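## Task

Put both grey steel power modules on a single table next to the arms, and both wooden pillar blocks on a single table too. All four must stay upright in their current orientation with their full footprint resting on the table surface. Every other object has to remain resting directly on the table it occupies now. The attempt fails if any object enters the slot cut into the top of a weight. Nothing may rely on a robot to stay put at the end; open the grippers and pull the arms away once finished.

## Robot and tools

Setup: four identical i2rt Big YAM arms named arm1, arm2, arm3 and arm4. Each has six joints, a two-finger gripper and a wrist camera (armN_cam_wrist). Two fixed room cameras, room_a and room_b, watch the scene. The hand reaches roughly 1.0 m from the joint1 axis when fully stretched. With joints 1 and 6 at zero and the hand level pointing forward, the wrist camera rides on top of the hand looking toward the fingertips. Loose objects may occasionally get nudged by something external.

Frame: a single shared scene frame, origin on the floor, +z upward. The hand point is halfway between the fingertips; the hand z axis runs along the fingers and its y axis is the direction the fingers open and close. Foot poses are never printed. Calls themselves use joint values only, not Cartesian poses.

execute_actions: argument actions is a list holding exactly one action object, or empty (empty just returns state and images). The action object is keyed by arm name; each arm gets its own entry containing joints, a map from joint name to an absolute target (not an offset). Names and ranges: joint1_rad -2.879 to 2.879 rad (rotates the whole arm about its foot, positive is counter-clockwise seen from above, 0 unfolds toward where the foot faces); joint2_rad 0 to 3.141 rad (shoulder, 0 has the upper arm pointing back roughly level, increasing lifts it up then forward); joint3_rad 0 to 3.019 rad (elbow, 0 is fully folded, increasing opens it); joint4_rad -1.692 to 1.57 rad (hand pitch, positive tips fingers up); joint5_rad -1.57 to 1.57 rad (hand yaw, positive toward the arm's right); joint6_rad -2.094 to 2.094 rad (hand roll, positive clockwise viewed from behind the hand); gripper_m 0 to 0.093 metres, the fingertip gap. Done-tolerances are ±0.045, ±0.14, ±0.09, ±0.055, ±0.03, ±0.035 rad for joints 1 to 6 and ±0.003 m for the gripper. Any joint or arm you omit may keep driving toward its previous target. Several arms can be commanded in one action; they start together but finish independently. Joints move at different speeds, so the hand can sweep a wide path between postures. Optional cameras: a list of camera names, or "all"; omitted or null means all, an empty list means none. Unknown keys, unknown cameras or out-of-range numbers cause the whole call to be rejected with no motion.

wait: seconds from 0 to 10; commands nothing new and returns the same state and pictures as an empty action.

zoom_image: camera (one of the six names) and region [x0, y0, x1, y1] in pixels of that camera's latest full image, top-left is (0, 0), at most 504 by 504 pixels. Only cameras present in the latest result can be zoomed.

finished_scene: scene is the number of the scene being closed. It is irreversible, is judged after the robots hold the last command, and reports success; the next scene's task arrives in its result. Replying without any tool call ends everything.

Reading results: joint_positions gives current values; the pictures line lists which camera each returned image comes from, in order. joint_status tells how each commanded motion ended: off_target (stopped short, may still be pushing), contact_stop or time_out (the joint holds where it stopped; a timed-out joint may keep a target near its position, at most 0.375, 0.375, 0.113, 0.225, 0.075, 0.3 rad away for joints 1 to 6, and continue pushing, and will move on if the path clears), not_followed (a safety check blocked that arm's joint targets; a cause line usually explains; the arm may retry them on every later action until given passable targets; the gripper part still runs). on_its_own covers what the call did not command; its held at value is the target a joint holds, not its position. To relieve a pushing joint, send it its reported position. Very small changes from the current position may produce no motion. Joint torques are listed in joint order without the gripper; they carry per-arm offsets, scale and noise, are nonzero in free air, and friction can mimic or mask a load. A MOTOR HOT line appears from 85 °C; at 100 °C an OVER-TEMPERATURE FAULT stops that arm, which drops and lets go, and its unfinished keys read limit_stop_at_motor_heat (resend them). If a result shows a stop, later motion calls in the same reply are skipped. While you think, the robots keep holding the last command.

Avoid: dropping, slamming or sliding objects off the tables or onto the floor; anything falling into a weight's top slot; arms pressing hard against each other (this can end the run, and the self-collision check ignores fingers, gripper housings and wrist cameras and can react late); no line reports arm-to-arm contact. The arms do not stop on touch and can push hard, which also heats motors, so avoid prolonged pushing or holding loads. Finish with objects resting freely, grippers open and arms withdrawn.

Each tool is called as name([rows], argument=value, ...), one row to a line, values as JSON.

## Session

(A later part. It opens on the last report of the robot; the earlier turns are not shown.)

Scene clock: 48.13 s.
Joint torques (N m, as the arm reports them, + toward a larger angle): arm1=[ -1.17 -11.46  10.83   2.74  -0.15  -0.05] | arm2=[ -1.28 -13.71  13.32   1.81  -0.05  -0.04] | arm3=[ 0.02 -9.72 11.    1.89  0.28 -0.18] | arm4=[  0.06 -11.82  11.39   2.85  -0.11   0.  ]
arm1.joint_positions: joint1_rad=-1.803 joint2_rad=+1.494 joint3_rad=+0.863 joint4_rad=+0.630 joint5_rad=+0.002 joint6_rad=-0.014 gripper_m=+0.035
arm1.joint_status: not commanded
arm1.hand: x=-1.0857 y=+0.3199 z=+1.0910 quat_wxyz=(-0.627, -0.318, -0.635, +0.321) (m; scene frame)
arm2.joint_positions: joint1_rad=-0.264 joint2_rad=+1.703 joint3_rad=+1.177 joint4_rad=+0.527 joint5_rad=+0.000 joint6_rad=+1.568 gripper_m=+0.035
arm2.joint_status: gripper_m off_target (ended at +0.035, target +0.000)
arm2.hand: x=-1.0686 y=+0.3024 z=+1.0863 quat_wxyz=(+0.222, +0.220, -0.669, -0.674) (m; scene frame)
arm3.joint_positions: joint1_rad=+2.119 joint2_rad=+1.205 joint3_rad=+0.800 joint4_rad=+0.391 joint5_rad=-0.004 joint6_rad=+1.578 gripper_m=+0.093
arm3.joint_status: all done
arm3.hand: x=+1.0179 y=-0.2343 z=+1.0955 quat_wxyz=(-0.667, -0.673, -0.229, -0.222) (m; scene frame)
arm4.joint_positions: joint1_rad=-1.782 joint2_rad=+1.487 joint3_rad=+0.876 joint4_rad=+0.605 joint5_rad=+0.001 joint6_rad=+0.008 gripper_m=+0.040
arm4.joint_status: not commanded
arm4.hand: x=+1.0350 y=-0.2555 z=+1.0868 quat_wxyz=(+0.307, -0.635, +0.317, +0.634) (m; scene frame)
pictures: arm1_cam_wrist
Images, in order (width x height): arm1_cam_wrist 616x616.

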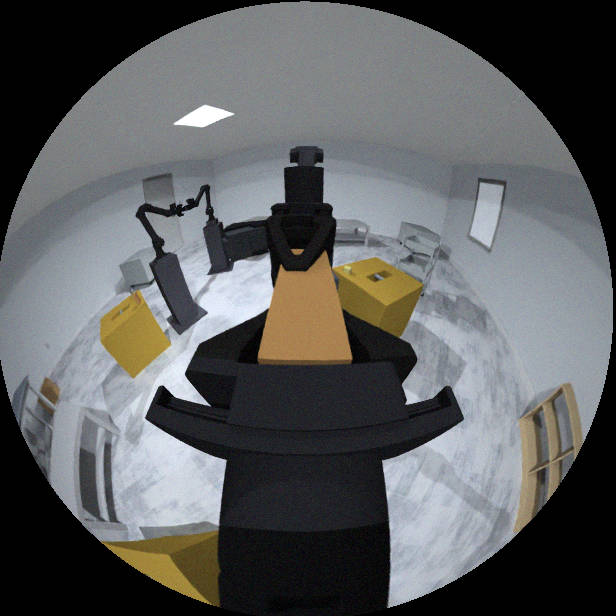

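execute_actions([
  {"arm1":{"joints":{"gripper_m":0.093}},"arm4":{"joints":{"joint2_rad":1.28,"joint3_rad":0.71,"joint4_rad":0.59}}},
], cameras=[])

execute_actions([
  {"arm1":{"joints":{"joint2_rad":1.1,"joint3_rad":0.55,"joint4_rad":0.6}},"arm3":{"joints":{"joint1_rad":1.2,"joint6_rad":0.8}},"arm4":{"joints":{"joint1_rad":-0.8,"joint4_rad":-0.3}}},
], cameras=["room_a"])

execute_actions([
  {"arm1":{"joints":{"joint2_rad":0.5,"joint3_rad":0.5,"joint4_rad":0}},"arm2":{"joints":{"joint1_rad":-2.115}},"arm3":{"joints":{"joint1_rad":0.239,"joint6_rad":-0.012}},"arm4":{"joints":{"joint1_rad":0.95,"joint2_rad":2.02,"joint3_rad":1.36,"joint4_rad":-0.89}}},
], cameras=["arm2_cam_wrist","arm3_cam_wrist","arm4_cam_wrist","room_b"])

Scene clock: 50.30 s.
Joint torques (N m, as the arm reports them, + toward a larger angle): arm1=[ -0.86 -11.68  10.69   2.74  -0.11  -0.07] | arm2=[ -1.25 -13.57  13.23   1.94  -0.05  -0.08] | arm3=[ 0.07 -9.96 10.97  1.89  0.28 -0.18] | arm4=[ 0.01 -9.62  9.23  2.49 -0.11  0.  ]
arm1.joint_positions: joint1_rad=-1.803 joint2_rad=+1.494 joint3_rad=+0.863 joint4_rad=+0.633 joint5_rad=+0.002 joint6_rad=-0.014 gripper_m=+0.093
arm1.joint_status: all done
arm1.hand: x=-1.0857 y=+0.3199 z=+1.0918 quat_wxyz=(-0.627, -0.318, -0.634, +0.321) (m; scene frame)
arm2.joint_positions: joint1_rad=-0.264 joint2_rad=+1.703 joint3_rad=+1.177 joint4_rad=+0.525 joint5_rad=+0.000 joint6_rad=+1.572 gripper_m=+0.035
arm2.joint_status: not commanded
arm2.hand: x=-1.0687 y=+0.3025 z=+1.0854 quat_wxyz=(+0.223, +0.219, -0.670, -0.673) (m; scene frame)
arm3.joint_positions: joint1_rad=+2.119 joint2_rad=+1.205 joint3_rad=+0.800 joint4_rad=+0.391 joint5_rad=-0.004 joint6_rad=+1.578 gripper_m=+0.093
arm3.joint_status: not commanded
arm3.hand: x=+1.0179 y=-0.2343 z=+1.0955 quat_wxyz=(-0.667, -0.673, -0.229, -0.222) (m; scene frame)
arm4.joint_positions: joint1_rad=-1.782 joint2_rad=+1.289 joint3_rad=+0.694 joint4_rad=+0.583 joint5_rad=+0.001 joint6_rad=+0.008 gripper_m=+0.040
arm4.joint_status: all done
arm4.hand: x=+1.0794 y=-0.3129 z=+1.0903 quat_wxyz=(+0.306, -0.637, +0.318, +0.632) (m; scene frame)
pictures: none
No camera images: the call's "cameras" was empty. Leave "cameras" out to get every camera's image.

Scene clock: 52.03 s.
Joint torques (N m, as the arm reports them, + toward a larger angle): arm1=[-0.89 -5.04 10.02  1.7  -0.11 -0.05] | arm2=[ -1.3  -13.64  13.31   1.95  -0.05  -0.08] | arm3=[-0.34 -9.84 11.01  1.88  0.15 -0.35] | arm4=[-0.52 -8.9   8.9   1.69 -0.03  0.  ]
arm1.joint_positions: joint1_rad=-1.803 joint2_rad=+1.092 joint3_rad=+0.550 joint4_rad=+0.607 joint5_rad=+0.002 joint6_rad=-0.014 gripper_m=+0.093
arm1.joint_status: all done
arm1.hand: x=-1.1655 y=+0.4278 z=+1.1217 quat_wxyz=(-0.647, -0.307, -0.614, +0.331) (m; scene frame)
arm2.joint_positions: joint1_rad=-0.264 joint2_rad=+1.703 joint3_rad=+1.177 joint4_rad=+0.525 joint5_rad=+0.000 joint6_rad=+1.572 gripper_m=+0.035
arm2.joint_status: not commanded
arm2.hand: x=-1.0687 y=+0.3025 z=+1.0854 quat_wxyz=(+0.223, +0.219, -0.670, -0.673) (m; scene frame)
arm3.joint_positions: joint1_rad=+1.205 joint2_rad=+1.205 joint3_rad=+0.800 joint4_rad=+0.391 joint5_rad=-0.001 joint6_rad=+0.814 gripper_m=+0.093
arm3.joint_status: all done
arm3.hand: x=+0.5438 y=-0.3252 z=+1.1008 quat_wxyz=(-0.615, -0.686, -0.174, +0.348) (m; scene frame)
arm4.joint_positions: joint1_rad=-0.805 joint2_rad=+1.289 joint3_rad=+0.694 joint4_rad=-0.300 joint5_rad=-0.002 joint6_rad=+0.008 gripper_m=+0.040
arm4.joint_status: all done
arm4.hand: x=+0.9602 y=-0.7734 z=+0.9035 quat_wxyz=(-0.014, -0.943, -0.026, +0.332) (m; scene frame)
pictures: room_a
Images, in order (width x height): room_a 896x504.

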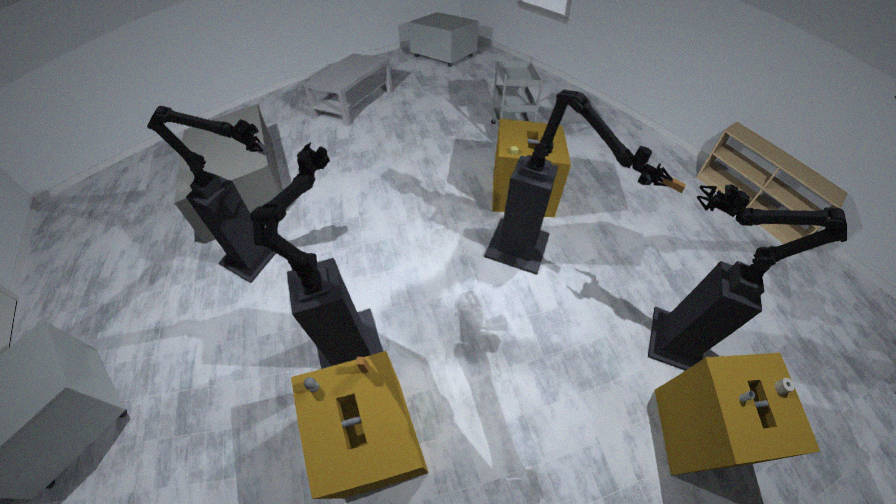

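Scene clock: 54.20 s.
Joint torques (N m, as the arm reports them, + toward a larger angle): arm1=[-0.85  0.66 12.45  1.62 -0.13 -0.01] | arm2=[ -0.72 -14.53  13.28   1.93  -0.16  -0.08] | arm3=[-0.37 -9.86 11.01  1.87  0.12 -0.29] | arm4=[ -1.38 -19.51   7.98   0.15  -0.04   0.  ]
arm1.joint_positions: joint1_rad=-1.803 joint2_rad=+0.497 joint3_rad=+0.490 joint4_rad=+0.010 joint5_rad=+0.002 joint6_rad=-0.014 gripper_m=+0.093
arm1.joint_status: all done
arm1.hand: x=-1.2433 y=+0.5329 z=+1.1742 quat_wxyz=(-0.628, -0.317, -0.634, +0.321) (m; scene frame)
arm2.joint_positions: joint1_rad=-2.121 joint2_rad=+1.713 joint3_rad=+1.177 joint4_rad=+0.525 joint5_rad=+0.003 joint6_rad=+1.572 gripper_m=+0.035
arm2.joint_status: all done
arm2.hand: x=+0.0297 y=-0.0278 z=+1.0703 quat_wxyz=(-0.401, -0.411, -0.582, -0.576) (m; scene frame)
arm3.joint_positions: joint1_rad=+0.244 joint2_rad=+1.205 joint3_rad=+0.800 joint4_rad=+0.391 joint5_rad=-0.001 joint6_rad=+0.003 gripper_m=+0.093
arm3.joint_status: all done
arm3.hand: x=+0.1732 y=+0.0188 z=+1.1012 quat_wxyz=(-0.124, -0.698, -0.118, +0.696) (m; scene frame)
arm4.joint_positions: joint1_rad=+0.954 joint2_rad=+2.041 joint3_rad=+1.336 joint4_rad=-0.882 joint5_rad=-0.001 joint6_rad=+0.008 gripper_m=+0.040
arm4.joint_status: all done
arm4.hand: x=+1.5457 y=-1.2689 z=+0.7409 quat_wxyz=(+0.006, -0.616, -0.788, -0.004) (m; scene frame)
pictures: arm2_cam_wrist, arm3_cam_wrist, arm4_cam_wrist, room_b
Images, in order (width x height): arm2_cam_wrist 616x616, arm3_cam_wrist 616x616, arm4_cam_wrist 616x616, room_b 896x504.

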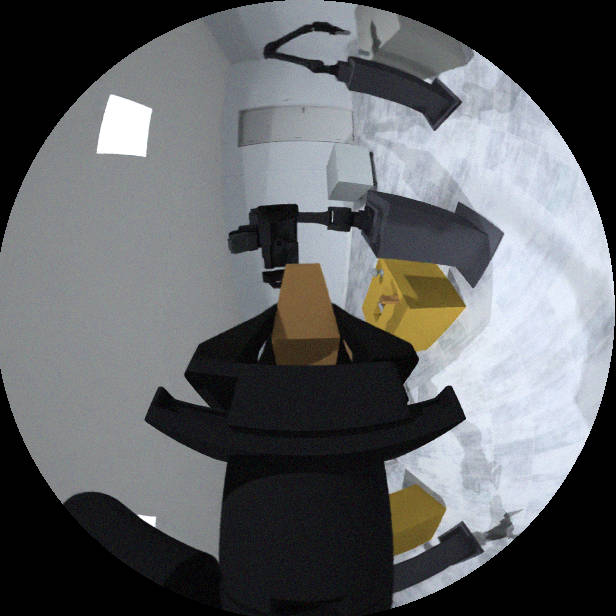

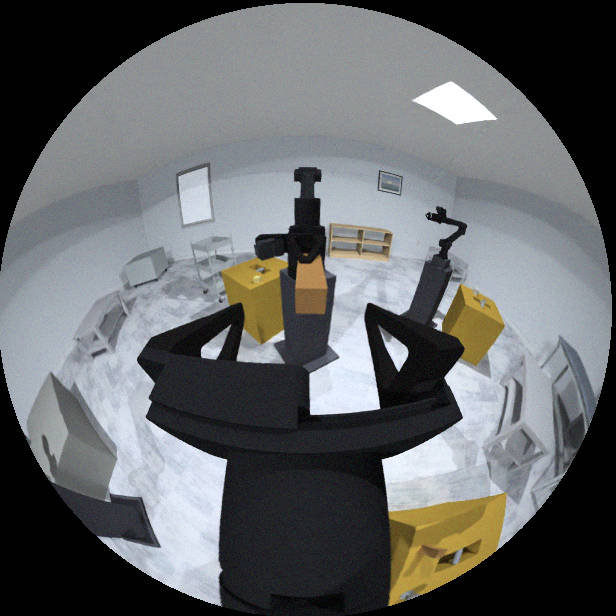

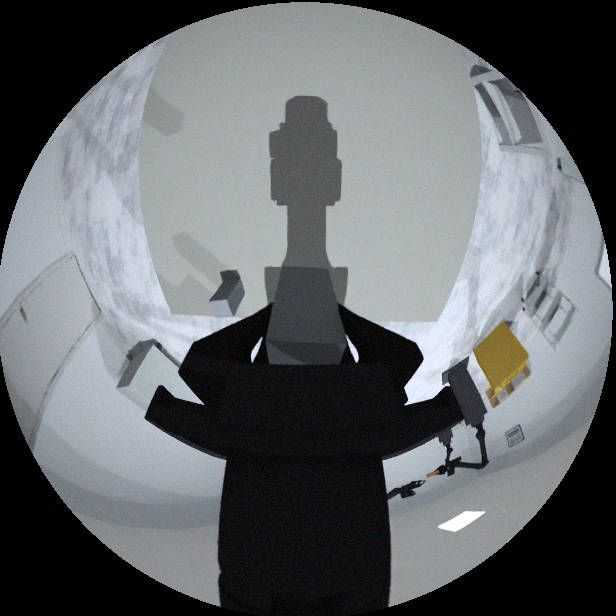

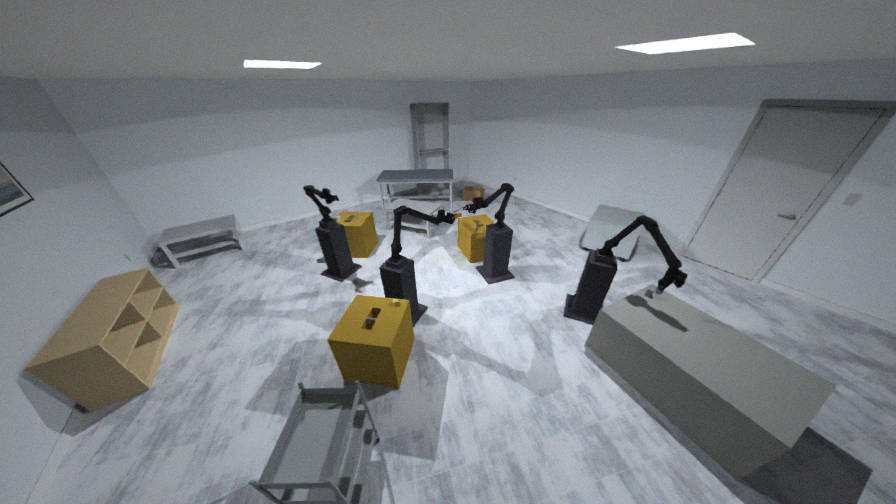

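execute_actions([
  {"arm3":{"joints":{"joint1_rad":0.226,"joint2_rad":1.549,"joint3_rad":1.078,"joint4_rad":0.54}},"arm4":{"joints":{"joint2_rad":2.315,"joint3_rad":1.365,"joint4_rad":-0.572}}},
], cameras=["arm2_cam_wrist","arm3_cam_wrist","arm4_cam_wrist","room_b"])

zoom_image(camera="room_b", region=[620, 250, 720, 340])

Scene clock: 56.63 s.
Joint torques (N m, as the arm reports them, + toward a larger angle): arm1=[-1.1   0.54 12.45  1.64 -0.14 -0.03] | arm2=[ -0.32 -14.6   13.23   1.96  -0.16  -0.07] | arm3=[ -1.23 -15.8   12.65   2.69   0.12  -0.29] | arm4=[ -1.26 -21.35   6.29   0.85  -0.04   0.  ]
arm1.joint_positions: joint1_rad=-1.803 joint2_rad=+0.497 joint3_rad=+0.490 joint4_rad=+0.010 joint5_rad=+0.002 joint6_rad=-0.014 gripper_m=+0.093
arm1.joint_status: not commanded
arm1.hand: x=-1.2433 y=+0.5329 z=+1.1742 quat_wxyz=(-0.628, -0.317, -0.634, +0.321) (m; scene frame)
arm2.joint_positions: joint1_rad=-2.121 joint2_rad=+1.713 joint3_rad=+1.177 joint4_rad=+0.525 joint5_rad=+0.003 joint6_rad=+1.572 gripper_m=+0.035
arm2.joint_status: not commanded
arm2.hand: x=+0.0297 y=-0.0278 z=+1.0703 quat_wxyz=(-0.401, -0.411, -0.582, -0.576) (m; scene frame)
arm3.joint_positions: joint1_rad=+0.241 joint2_rad=+1.550 joint3_rad=+1.042 joint4_rad=+0.520 joint5_rad=-0.001 joint6_rad=+0.002 gripper_m=+0.093
arm3.joint_status: all done
arm3.hand: x=+0.0640 y=-0.0177 z=+1.0751 quat_wxyz=(-0.124, -0.689, -0.115, +0.705) (m; scene frame)
arm4.joint_positions: joint1_rad=+0.954 joint2_rad=+2.347 joint3_rad=+1.341 joint4_rad=-0.580 joint5_rad=-0.001 joint6_rad=+0.008 gripper_m=+0.040
arm4.joint_status: all done
arm4.hand: x=+1.5443 y=-1.2652 z=+0.5819 quat_wxyz=(+0.005, -0.616, -0.788, -0.003) (m; scene frame)
pictures: arm2_cam_wrist, arm3_cam_wrist, arm4_cam_wrist, room_b
Images, in order (width x height): arm2_cam_wrist 616x616, arm3_cam_wrist 616x616, arm4_cam_wrist 616x616, room_b 896x504.

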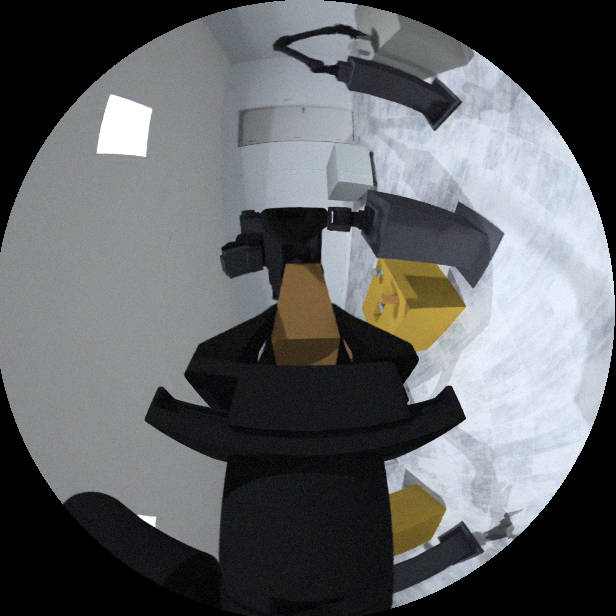

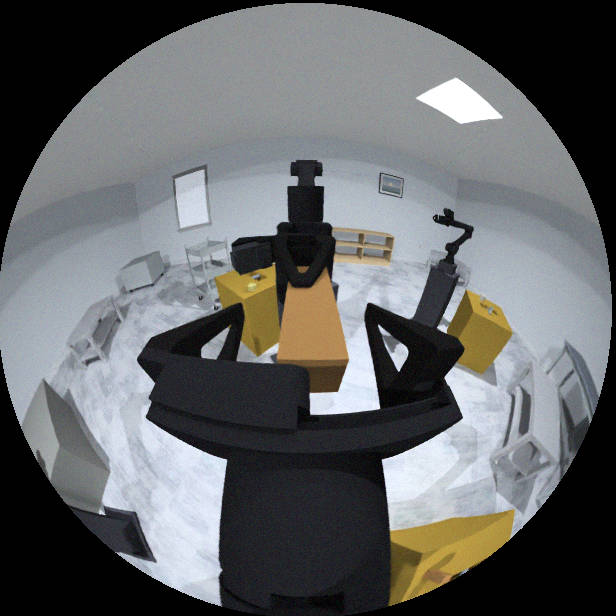

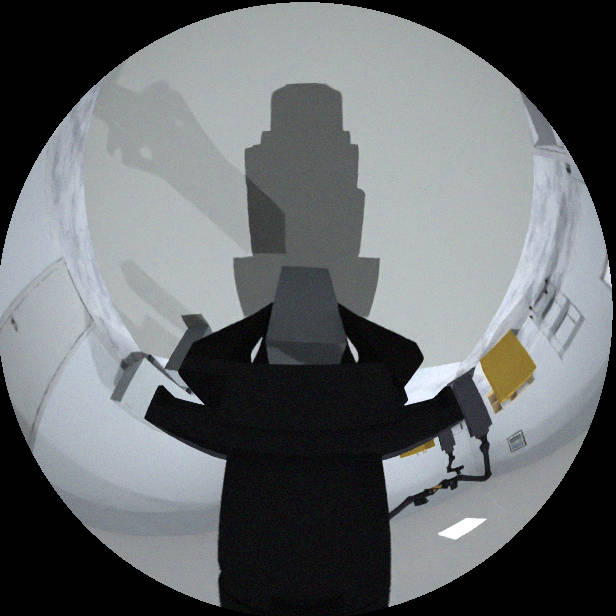

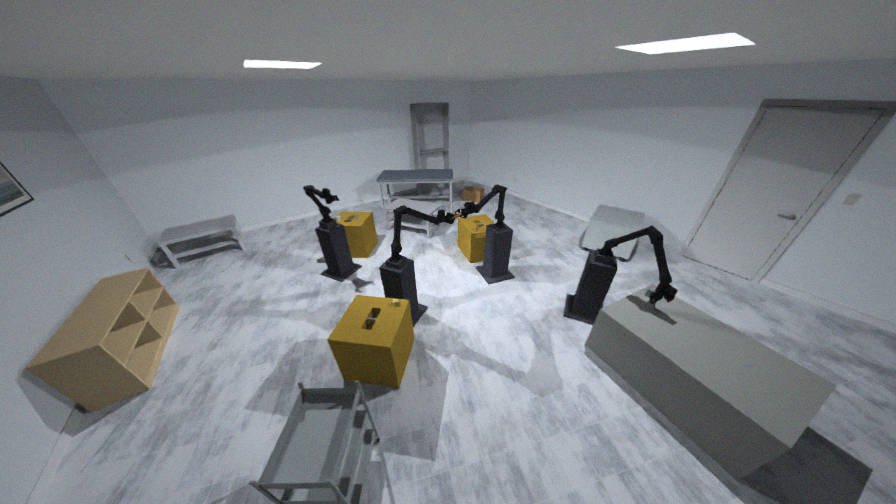

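Region (620, 250, 720, 340) of room_b's 896x504 image, scaled by 5.040, with more detail than that image has; it fills the top 454 rows of this view, and the rest is white.

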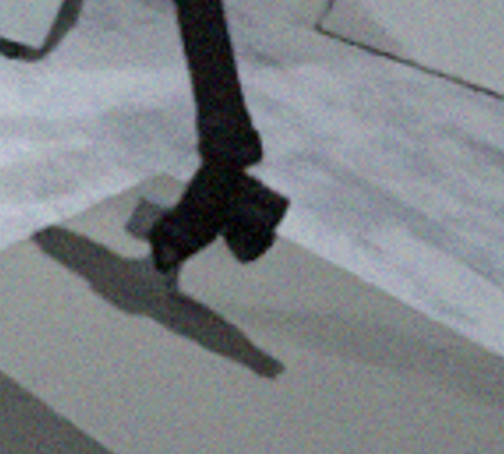

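execute_actions([
  {"arm3":{"joints":{"gripper_m":0.0}},"arm4":{"joints":{"joint2_rad":2.36,"joint3_rad":1.385,"joint4_rad":-0.53}}},
], cameras=["arm2_cam_wrist","arm4_cam_wrist"])

Scene clock: 58.10 s.
Joint torques (N m, as the arm reports them, + toward a larger angle): arm1=[-0.85  0.86 12.37  1.82 -0.09 -0.06] | arm2=[ -0.3  -14.59  13.21   1.96  -0.24  -0.11] | arm3=[ -0.9  -15.38  12.69   2.76   0.04  -0.29] | arm4=[ -1.23 -18.62   7.26   0.98  -0.04   0.  ]
arm1.joint_positions: joint1_rad=-1.803 joint2_rad=+0.497 joint3_rad=+0.490 joint4_rad=+0.010 joint5_rad=+0.002 joint6_rad=-0.014 gripper_m=+0.093
arm1.joint_status: not commanded
arm1.hand: x=-1.2433 y=+0.5329 z=+1.1742 quat_wxyz=(-0.628, -0.317, -0.634, +0.321) (m; scene frame)
arm2.joint_positions: joint1_rad=-2.122 joint2_rad=+1.713 joint3_rad=+1.177 joint4_rad=+0.525 joint5_rad=+0.005 joint6_rad=+1.574 gripper_m=+0.035
arm2.joint_status: not commanded
arm2.hand: x=+0.0301 y=-0.0289 z=+1.0703 quat_wxyz=(-0.401, -0.413, -0.581, -0.576) (m; scene frame)
arm3.joint_positions: joint1_rad=+0.238 joint2_rad=+1.550 joint3_rad=+1.042 joint4_rad=+0.520 joint5_rad=+0.001 joint6_rad=+0.002 gripper_m=+0.034
arm3.joint_status: gripper_m off_target (ended at +0.034, target +0.000)
arm3.hand: x=+0.0631 y=-0.0154 z=+1.0753 quat_wxyz=(-0.122, -0.689, -0.114, +0.705) (m; scene frame)
arm4.joint_positions: joint1_rad=+0.954 joint2_rad=+2.350 joint3_rad=+1.348 joint4_rad=-0.539 joint5_rad=-0.001 joint6_rad=+0.008 gripper_m=+0.040
arm4.joint_status: all done
arm4.hand: x=+1.5474 y=-1.2774 z=+0.5814 quat_wxyz=(-0.012, -0.615, -0.788, +0.010) (m; scene frame)
pictures: arm2_cam_wrist, arm4_cam_wrist
Images, in order (width x height): arm2_cam_wrist 616x616, arm4_cam_wrist 616x616.

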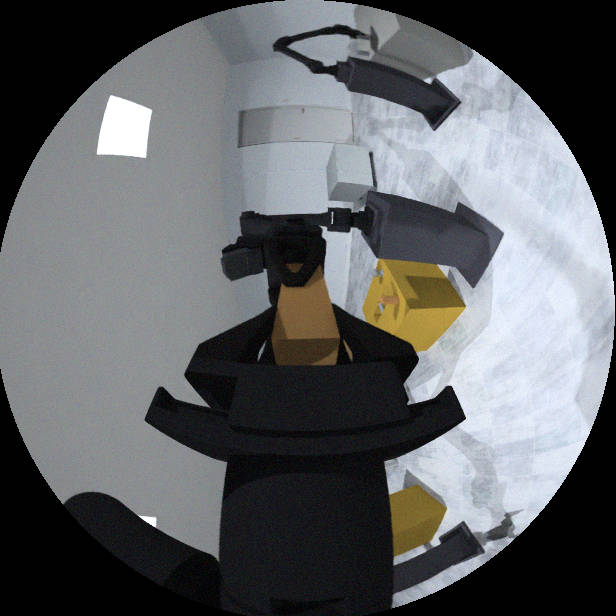

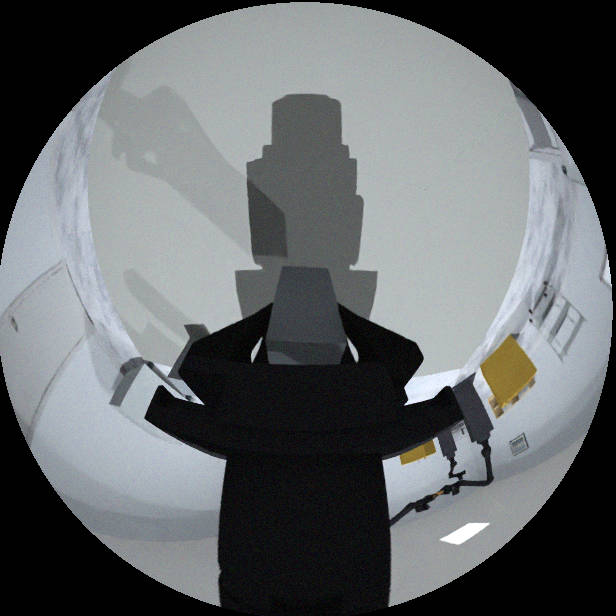

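execute_actions([
  {"arm2":{"joints":{"gripper_m":0.093}},"arm4":{"joints":{"joint2_rad":2.39}}},
], cameras=["arm4_cam_wrist"])

Scene clock: 59.23 s.
Joint torques (N m, as the arm reports them, + toward a larger angle): arm1=[-0.88  0.12 12.46  1.67 -0.13 -0.07] | arm2=[ -0.31 -14.58  13.14   1.95  -0.19  -0.11] | arm3=[ -0.86 -15.    12.72   2.75   0.04  -0.28] | arm4=[ -1.27 -19.1    6.63   0.91  -0.04   0.  ]
arm1.joint_positions: joint1_rad=-1.803 joint2_rad=+0.497 joint3_rad=+0.490 joint4_rad=+0.010 joint5_rad=+0.002 joint6_rad=-0.014 gripper_m=+0.093
arm1.joint_status: not commanded
arm1.hand: x=-1.2433 y=+0.5329 z=+1.1742 quat_wxyz=(-0.628, -0.317, -0.634, +0.321) (m; scene frame)
arm2.joint_positions: joint1_rad=-2.122 joint2_rad=+1.713 joint3_rad=+1.177 joint4_rad=+0.525 joint5_rad=+0.003 joint6_rad=+1.575 gripper_m=+0.093
arm2.joint_status: all done
arm2.hand: x=+0.0300 y=-0.0286 z=+1.0703 quat_wxyz=(-0.400, -0.413, -0.581, -0.576) (m; scene frame)
arm3.joint_positions: joint1_rad=+0.238 joint2_rad=+1.550 joint3_rad=+1.042 joint4_rad=+0.520 joint5_rad=+0.001 joint6_rad=+0.002 gripper_m=+0.034
arm3.joint_status: not commanded
arm3.hand: x=+0.0631 y=-0.0154 z=+1.0753 quat_wxyz=(-0.122, -0.689, -0.114, +0.705) (m; scene frame)
arm4.joint_positions: joint1_rad=+0.954 joint2_rad=+2.391 joint3_rad=+1.352 joint4_rad=-0.538 joint5_rad=-0.001 joint6_rad=+0.008 gripper_m=+0.040
arm4.joint_status: all done
arm4.hand: x=+1.5445 y=-1.2663 z=+0.5613 quat_wxyz=(+0.001, -0.616, -0.788, +0.000) (m; scene frame)
pictures: arm4_cam_wrist
Images, in order (width x height): arm4_cam_wrist 616x616.

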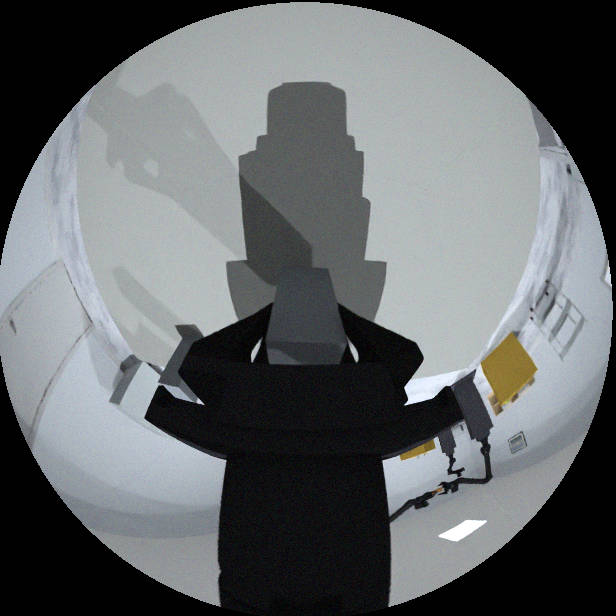

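execute_actions([
  {"arm2":{"joints":{"joint2_rad":1.55,"joint3_rad":1.0}},"arm3":{"joints":{"joint1_rad":-0.2}},"arm4":{"joints":{"joint2_rad":2.422,"joint4_rad":-0.505}}},
], cameras=["arm4_cam_wrist"])

Scene clock: 61.57 s.
Joint torques (N m, as the arm reports them, + toward a larger angle): arm1=[-1.04  0.82 12.33  1.82 -0.14 -0.07] | arm2=[ -0.25 -11.23   8.81   1.97  -0.17  -0.12] | arm3=[  1.45 -15.47  12.67   2.75   0.02  -0.27] | arm4=[ -1.25 -18.03   6.28   0.84  -0.05   0.  ]
arm1.joint_positions: joint1_rad=-1.803 joint2_rad=+0.497 joint3_rad=+0.490 joint4_rad=+0.010 joint5_rad=+0.002 joint6_rad=-0.014 gripper_m=+0.093
arm1.joint_status: not commanded
arm1.hand: x=-1.2433 y=+0.5329 z=+1.1742 quat_wxyz=(-0.628, -0.317, -0.634, +0.321) (m; scene frame)
arm2.joint_positions: joint1_rad=-2.122 joint2_rad=+1.545 joint3_rad=+1.000 joint4_rad=+0.525 joint5_rad=+0.003 joint6_rad=+1.575 gripper_m=+0.093
arm2.joint_status: all done
arm2.hand: x=-0.0306 y=-0.0507 z=+1.0802 quat_wxyz=(-0.398, -0.414, -0.584, -0.573) (m; scene frame)
arm3.joint_positions: joint1_rad=-0.213 joint2_rad=+1.550 joint3_rad=+1.042 joint4_rad=+0.520 joint5_rad=+0.002 joint6_rad=+0.001 gripper_m=+0.034
arm3.joint_status: all done
arm3.hand: x=+0.0308 y=+0.2785 z=+1.0729 quat_wxyz=(+0.038, -0.699, +0.045, +0.713) (m; scene frame)
arm4.joint_positions: joint1_rad=+0.954 joint2_rad=+2.410 joint3_rad=+1.356 joint4_rad=-0.512 joint5_rad=-0.001 joint6_rad=+0.008 gripper_m=+0.040
arm4.joint_status: all done
arm4.hand: x=+1.5448 y=-1.2678 z=+0.5521 quat_wxyz=(-0.003, -0.616, -0.788, +0.003) (m; scene frame)
pictures: arm4_cam_wrist
Images, in order (width x height): arm4_cam_wrist 616x616.

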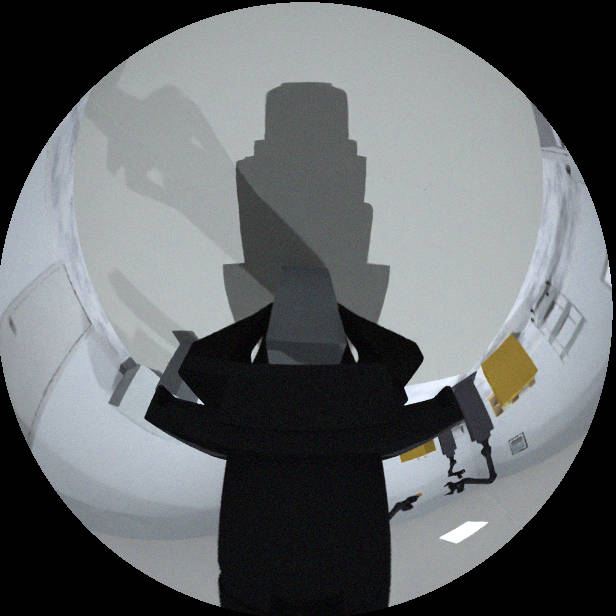

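Touching. Release.

execute_actions([
  {"arm2":{"joints":{"joint2_rad":0.5,"joint3_rad":0.5,"joint4_rad":0,"joint6_rad":0}},"arm3":{"joints":{"joint1_rad":-1.31,"joint2_rad":1.985,"joint3_rad":1.64,"joint4_rad":-1.2}},"arm4":{"joints":{"gripper_m":0.093}}},
], cameras=["arm3_cam_wrist","arm4_cam_wrist","room_a"])

Scene clock: 64.20 s.
Joint torques (N m, as the arm reports them, + toward a larger angle): arm1=[-1.04  0.59 12.44  1.76 -0.12 -0.09] | arm2=[-0.39  0.21 10.03  1.66 -0.18 -0.26] | arm3=[  0.81 -24.    11.64  -0.53  -0.04  -0.26] | arm4=[ -1.27 -17.84   6.29   0.84  -0.06   0.  ]
arm1.joint_positions: joint1_rad=-1.803 joint2_rad=+0.497 joint3_rad=+0.490 joint4_rad=+0.010 joint5_rad=+0.002 joint6_rad=-0.014 gripper_m=+0.093
arm1.joint_status: not commanded
arm1.hand: x=-1.2433 y=+0.5329 z=+1.1742 quat_wxyz=(-0.628, -0.317, -0.634, +0.321) (m; scene frame)
arm2.joint_positions: joint1_rad=-2.122 joint2_rad=+0.498 joint3_rad=+0.501 joint4_rad=+0.011 joint5_rad=+0.003 joint6_rad=+0.013 gripper_m=+0.093
arm2.joint_status: all done
arm2.hand: x=-0.3147 y=-0.1547 z=+1.1500 quat_wxyz=(-0.698, +0.115, -0.695, -0.129) (m; scene frame)
arm3.joint_positions: joint1_rad=-1.315 joint2_rad=+2.007 joint3_rad=+1.602 joint4_rad=-1.186 joint5_rad=+0.003 joint6_rad=+0.000 gripper_m=+0.034
arm3.joint_status: all done
arm3.hand: x=+0.4822 y=+0.7528 z=+0.7858 quat_wxyz=(-0.011, -0.820, +0.572, -0.008) (m; scene frame)
arm4.joint_positions: joint1_rad=+0.954 joint2_rad=+2.410 joint3_rad=+1.356 joint4_rad=-0.512 joint5_rad=-0.001 joint6_rad=+0.008 gripper_m=+0.093
arm4.joint_status: all done
arm4.hand: x=+1.5448 y=-1.2678 z=+0.5521 quat_wxyz=(-0.003, -0.616, -0.788, +0.003) (m; scene frame)
pictures: arm3_cam_wrist, arm4_cam_wrist, room_a
Images, in order (width x height): arm3_cam_wrist 616x616, arm4_cam_wrist 616x616, room_a 896x504.

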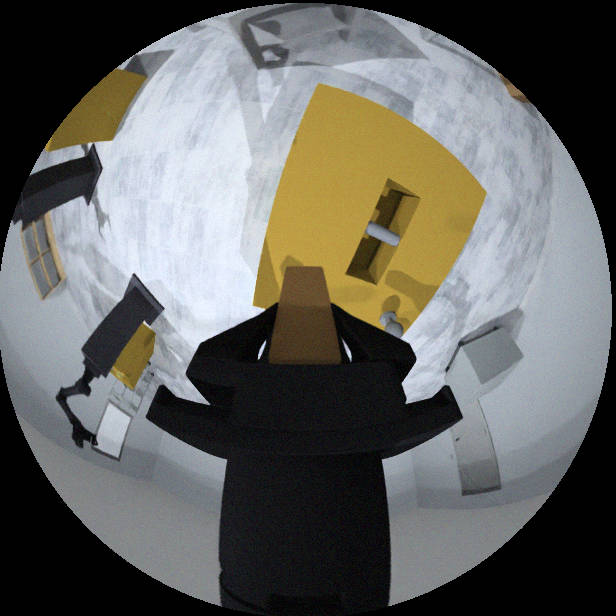

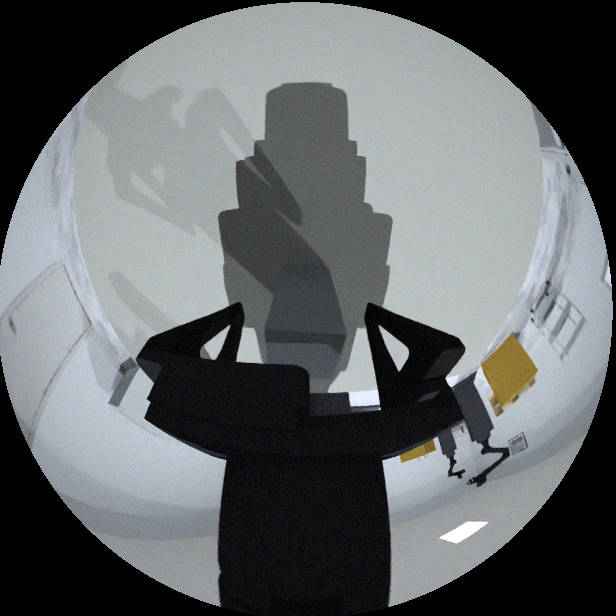

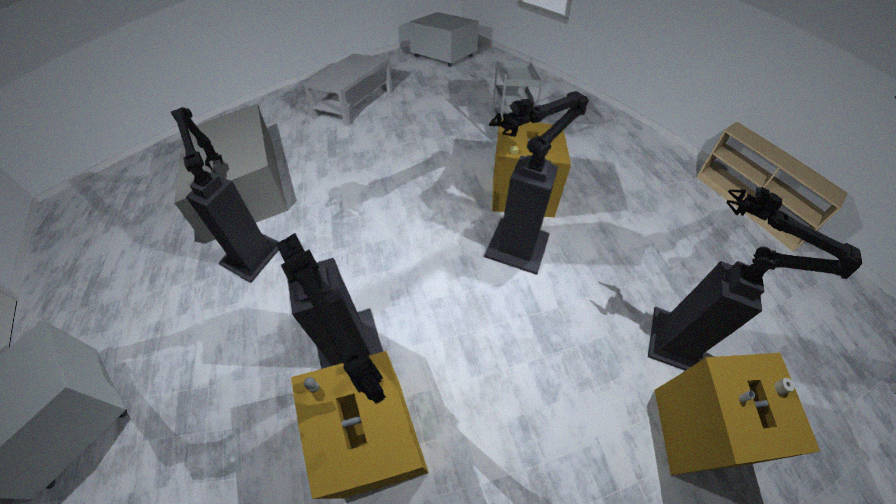

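execute_actions([
  {"arm3":{"joints":{"joint2_rad":2.15,"joint3_rad":1.478,"joint4_rad":-0.857}},"arm4":{"joints":{"joint2_rad":2.05,"joint4_rad":-0.87}}},
], cameras=["arm3_cam_wrist","arm4_cam_wrist"])

Scene clock: 66.27 s.
Joint torques (N m, as the arm reports them, + toward a larger angle): arm1=[-1.06  1.59 12.35  1.77 -0.12 -0.07] | arm2=[-0.26  0.21 10.05  1.68 -0.18 -0.26] | arm3=[  0.89 -24.22   8.91   0.73  -0.04  -0.26] | arm4=[ -1.26 -17.52   7.41   0.3   -0.06   0.  ]
arm1.joint_positions: joint1_rad=-1.803 joint2_rad=+0.497 joint3_rad=+0.490 joint4_rad=+0.010 joint5_rad=+0.002 joint6_rad=-0.014 gripper_m=+0.093
arm1.joint_status: not commanded
arm1.hand: x=-1.2433 y=+0.5329 z=+1.1742 quat_wxyz=(-0.628, -0.317, -0.634, +0.321) (m; scene frame)
arm2.joint_positions: joint1_rad=-2.122 joint2_rad=+0.498 joint3_rad=+0.501 joint4_rad=+0.011 joint5_rad=+0.003 joint6_rad=+0.013 gripper_m=+0.093
arm2.joint_status: not commanded
arm2.hand: x=-0.3147 y=-0.1547 z=+1.1500 quat_wxyz=(-0.698, +0.115, -0.694, -0.129) (m; scene frame)
arm3.joint_positions: joint1_rad=-1.315 joint2_rad=+2.171 joint3_rad=+1.457 joint4_rad=-0.871 joint5_rad=+0.003 joint6_rad=+0.000 gripper_m=+0.034
arm3.joint_status: all done
arm3.hand: x=+0.4853 y=+0.7395 z=+0.6457 quat_wxyz=(-0.009, -0.820, +0.572, -0.005) (m; scene frame)
arm4.joint_positions: joint1_rad=+0.954 joint2_rad=+2.040 joint3_rad=+1.375 joint4_rad=-0.864 joint5_rad=-0.001 joint6_rad=+0.008 gripper_m=+0.093
arm4.joint_status: all done
arm4.hand: x=+1.5516 y=-1.2920 z=+0.7534 quat_wxyz=(-0.018, -0.615, -0.788, +0.014) (m; scene frame)
pictures: arm3_cam_wrist, arm4_cam_wrist
Images, in order (width x height): arm3_cam_wrist 616x616, arm4_cam_wrist 616x616.

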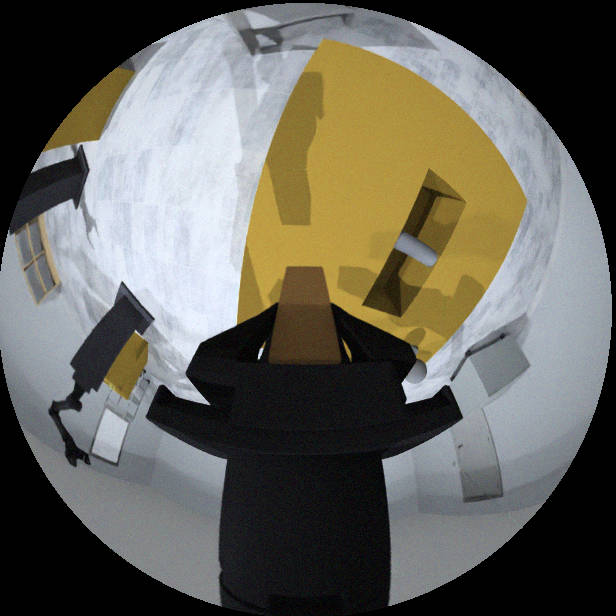

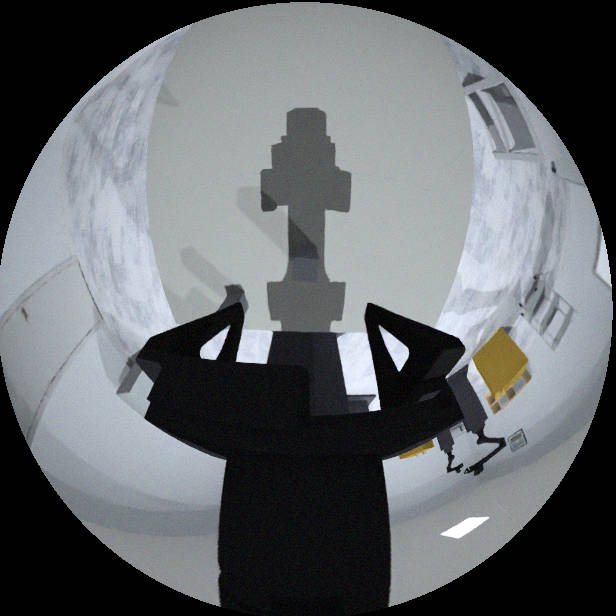

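execute_actions([
  {"arm3":{"joints":{"joint2_rad":2.235,"joint4_rad":-0.775}},"arm4":{"joints":{"joint2_rad":1.8}}},
], cameras=["arm3_cam_wrist"])

Scene clock: 68.20 s.
Joint torques (N m, as the arm reports them, + toward a larger angle): arm1=[-0.95  0.15 12.5   1.83 -0.07 -0.07] | arm2=[-0.38  0.23 10.04  1.67 -0.17 -0.25] | arm3=[  0.91 -22.39   8.52   0.9   -0.04  -0.26] | arm4=[ -1.25 -15.32   9.12   0.9   -0.06   0.  ]
arm1.joint_positions: joint1_rad=-1.803 joint2_rad=+0.497 joint3_rad=+0.490 joint4_rad=+0.010 joint5_rad=+0.002 joint6_rad=-0.014 gripper_m=+0.093
arm1.joint_status: not commanded
arm1.hand: x=-1.2433 y=+0.5329 z=+1.1742 quat_wxyz=(-0.628, -0.317, -0.634, +0.321) (m; scene frame)
arm2.joint_positions: joint1_rad=-2.122 joint2_rad=+0.498 joint3_rad=+0.501 joint4_rad=+0.011 joint5_rad=+0.003 joint6_rad=+0.013 gripper_m=+0.093
arm2.joint_status: not commanded
arm2.hand: x=-0.3147 y=-0.1547 z=+1.1500 quat_wxyz=(-0.698, +0.115, -0.694, -0.129) (m; scene frame)
arm3.joint_positions: joint1_rad=-1.315 joint2_rad=+2.225 joint3_rad=+1.457 joint4_rad=-0.789 joint5_rad=+0.003 joint6_rad=+0.000 gripper_m=+0.034
arm3.joint_status: all done
arm3.hand: x=+0.4825 y=+0.7460 z=+0.6152 quat_wxyz=(-0.002, -0.820, +0.572, +0.006) (m; scene frame)
arm4.joint_positions: joint1_rad=+0.954 joint2_rad=+1.789 joint3_rad=+1.369 joint4_rad=-0.866 joint5_rad=-0.001 joint6_rad=+0.008 gripper_m=+0.093
arm4.joint_status: all done
arm4.hand: x=+1.5576 y=-1.3140 z=+0.8912 quat_wxyz=(-0.113, -0.609, -0.780, +0.088) (m; scene frame)
pictures: arm3_cam_wrist
Images, in order (width x height): arm3_cam_wrist 616x616.

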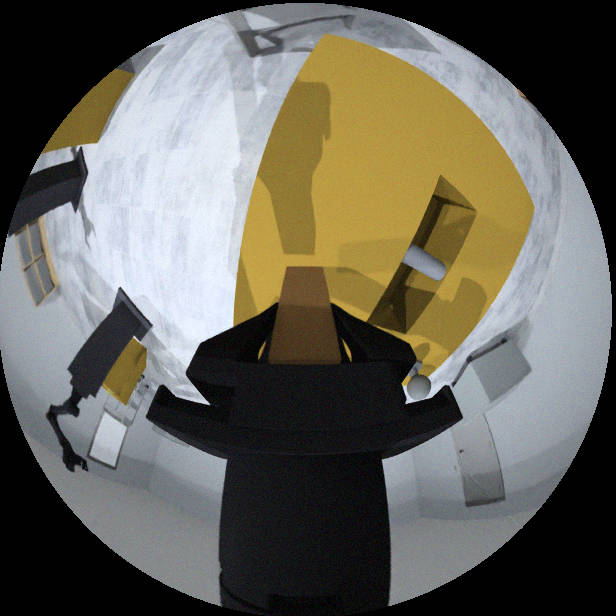

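execute_actions([
  {"arm3":{"joints":{"joint2_rad":2.29,"joint4_rad":-0.735}}},
], cameras=["arm3_cam_wrist"])

Scene clock: 69.60 s.
Joint torques (N m, as the arm reports them, + toward a larger angle): arm1=[-1.3   0.62 12.39  1.57 -0.1  -0.03] | arm2=[-0.26  0.23 10.03  1.67 -0.18 -0.26] | arm3=[  0.88 -21.18   7.97   0.73  -0.04  -0.26] | arm4=[ -1.24 -15.38   9.07   0.9   -0.06   0.  ]
arm1.joint_positions: joint1_rad=-1.803 joint2_rad=+0.497 joint3_rad=+0.490 joint4_rad=+0.010 joint5_rad=+0.002 joint6_rad=-0.014 gripper_m=+0.093
arm1.joint_status: not commanded
arm1.hand: x=-1.2433 y=+0.5329 z=+1.1742 quat_wxyz=(-0.628, -0.317, -0.634, +0.321) (m; scene frame)
arm2.joint_positions: joint1_rad=-2.122 joint2_rad=+0.498 joint3_rad=+0.501 joint4_rad=+0.011 joint5_rad=+0.003 joint6_rad=+0.013 gripper_m=+0.093
arm2.joint_status: not commanded
arm2.hand: x=-0.3147 y=-0.1547 z=+1.1500 quat_wxyz=(-0.698, +0.115, -0.694, -0.129) (m; scene frame)
arm3.joint_positions: joint1_rad=-1.315 joint2_rad=+2.280 joint3_rad=+1.457 joint4_rad=-0.749 joint5_rad=+0.003 joint6_rad=+0.000 gripper_m=+0.034
arm3.joint_status: all done
arm3.hand: x=+0.4839 y=+0.7412 z=+0.5845 quat_wxyz=(-0.006, -0.820, +0.572, +0.000) (m; scene frame)
arm4.joint_positions: joint1_rad=+0.954 joint2_rad=+1.789 joint3_rad=+1.369 joint4_rad=-0.866 joint5_rad=-0.001 joint6_rad=+0.008 gripper_m=+0.093
arm4.joint_status: not commanded
arm4.hand: x=+1.5576 y=-1.3140 z=+0.8912 quat_wxyz=(-0.113, -0.609, -0.780, +0.088) (m; scene frame)
pictures: arm3_cam_wrist
Images, in order (width x height): arm3_cam_wrist 616x616.

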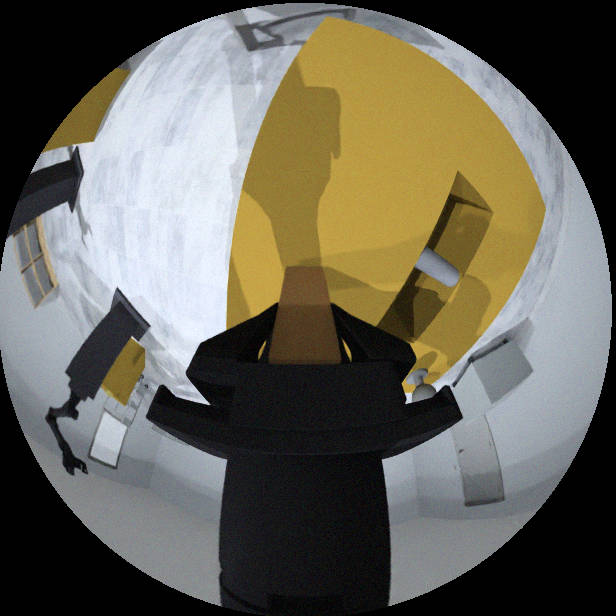

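execute_actions([
  {"arm3":{"joints":{"joint2_rad":2.315,"joint4_rad":-0.715}}},
], cameras=["arm3_cam_wrist"])

zoom_image(camera="arm3_cam_wrist", region=[250, 220, 380, 330])

Scene clock: 70.83 s.
Joint torques (N m, as the arm reports them, + toward a larger angle): arm1=[-0.97  0.55 12.44  1.67 -0.1  -0.08] | arm2=[-0.28  0.24 10.03  1.69 -0.18 -0.26] | arm3=[  0.91 -20.46   8.03   0.78  -0.03  -0.27] | arm4=[ -1.22 -15.43   9.08   0.91  -0.06   0.  ]
arm1.joint_positions: joint1_rad=-1.803 joint2_rad=+0.497 joint3_rad=+0.490 joint4_rad=+0.010 joint5_rad=+0.002 joint6_rad=-0.014 gripper_m=+0.093
arm1.joint_status: not commanded
arm1.hand: x=-1.2433 y=+0.5329 z=+1.1742 quat_wxyz=(-0.628, -0.317, -0.634, +0.321) (m; scene frame)
arm2.joint_positions: joint1_rad=-2.122 joint2_rad=+0.498 joint3_rad=+0.501 joint4_rad=+0.011 joint5_rad=+0.003 joint6_rad=+0.013 gripper_m=+0.093
arm2.joint_status: not commanded
arm2.hand: x=-0.3147 y=-0.1547 z=+1.1500 quat_wxyz=(-0.698, +0.115, -0.694, -0.129) (m; scene frame)
arm3.joint_positions: joint1_rad=-1.315 joint2_rad=+2.293 joint3_rad=+1.457 joint4_rad=-0.729 joint5_rad=+0.003 joint6_rad=+0.000 gripper_m=+0.034
arm3.joint_status: all done
arm3.hand: x=+0.4835 y=+0.7420 z=+0.5770 quat_wxyz=(-0.004, -0.820, +0.572, +0.002) (m; scene frame)
arm4.joint_positions: joint1_rad=+0.954 joint2_rad=+1.789 joint3_rad=+1.369 joint4_rad=-0.866 joint5_rad=-0.001 joint6_rad=+0.008 gripper_m=+0.093
arm4.joint_status: not commanded
arm4.hand: x=+1.5576 y=-1.3140 z=+0.8912 quat_wxyz=(-0.113, -0.609, -0.780, +0.088) (m; scene frame)
pictures: arm3_cam_wrist
Images, in order (width x height): arm3_cam_wrist 616x616.

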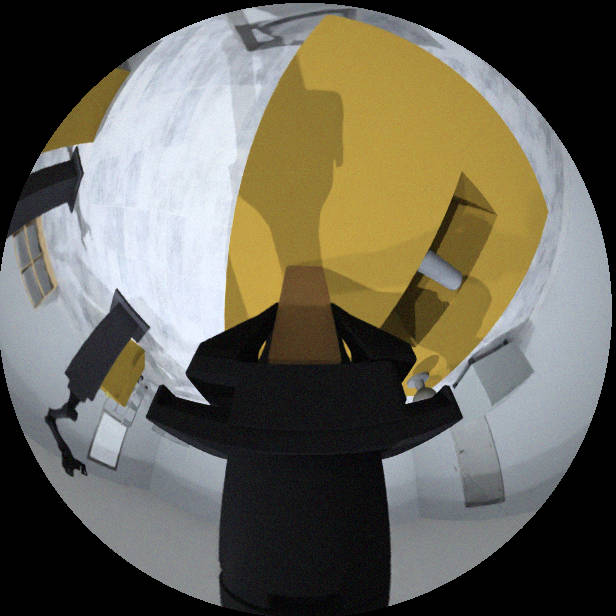

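Region (250, 220, 380, 330) of arm3_cam_wrist's 616x616 image, scaled by 3.877, with more detail than that image has; it fills the top 426 rows of this view, and the rest is white.

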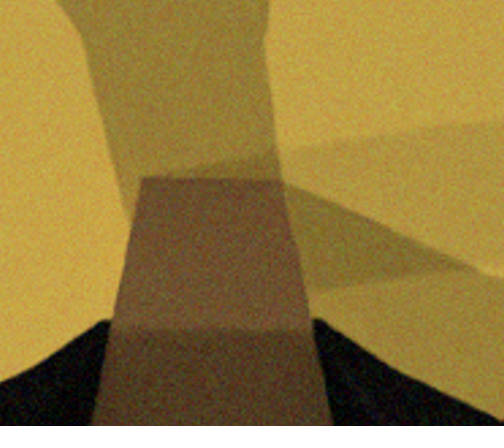

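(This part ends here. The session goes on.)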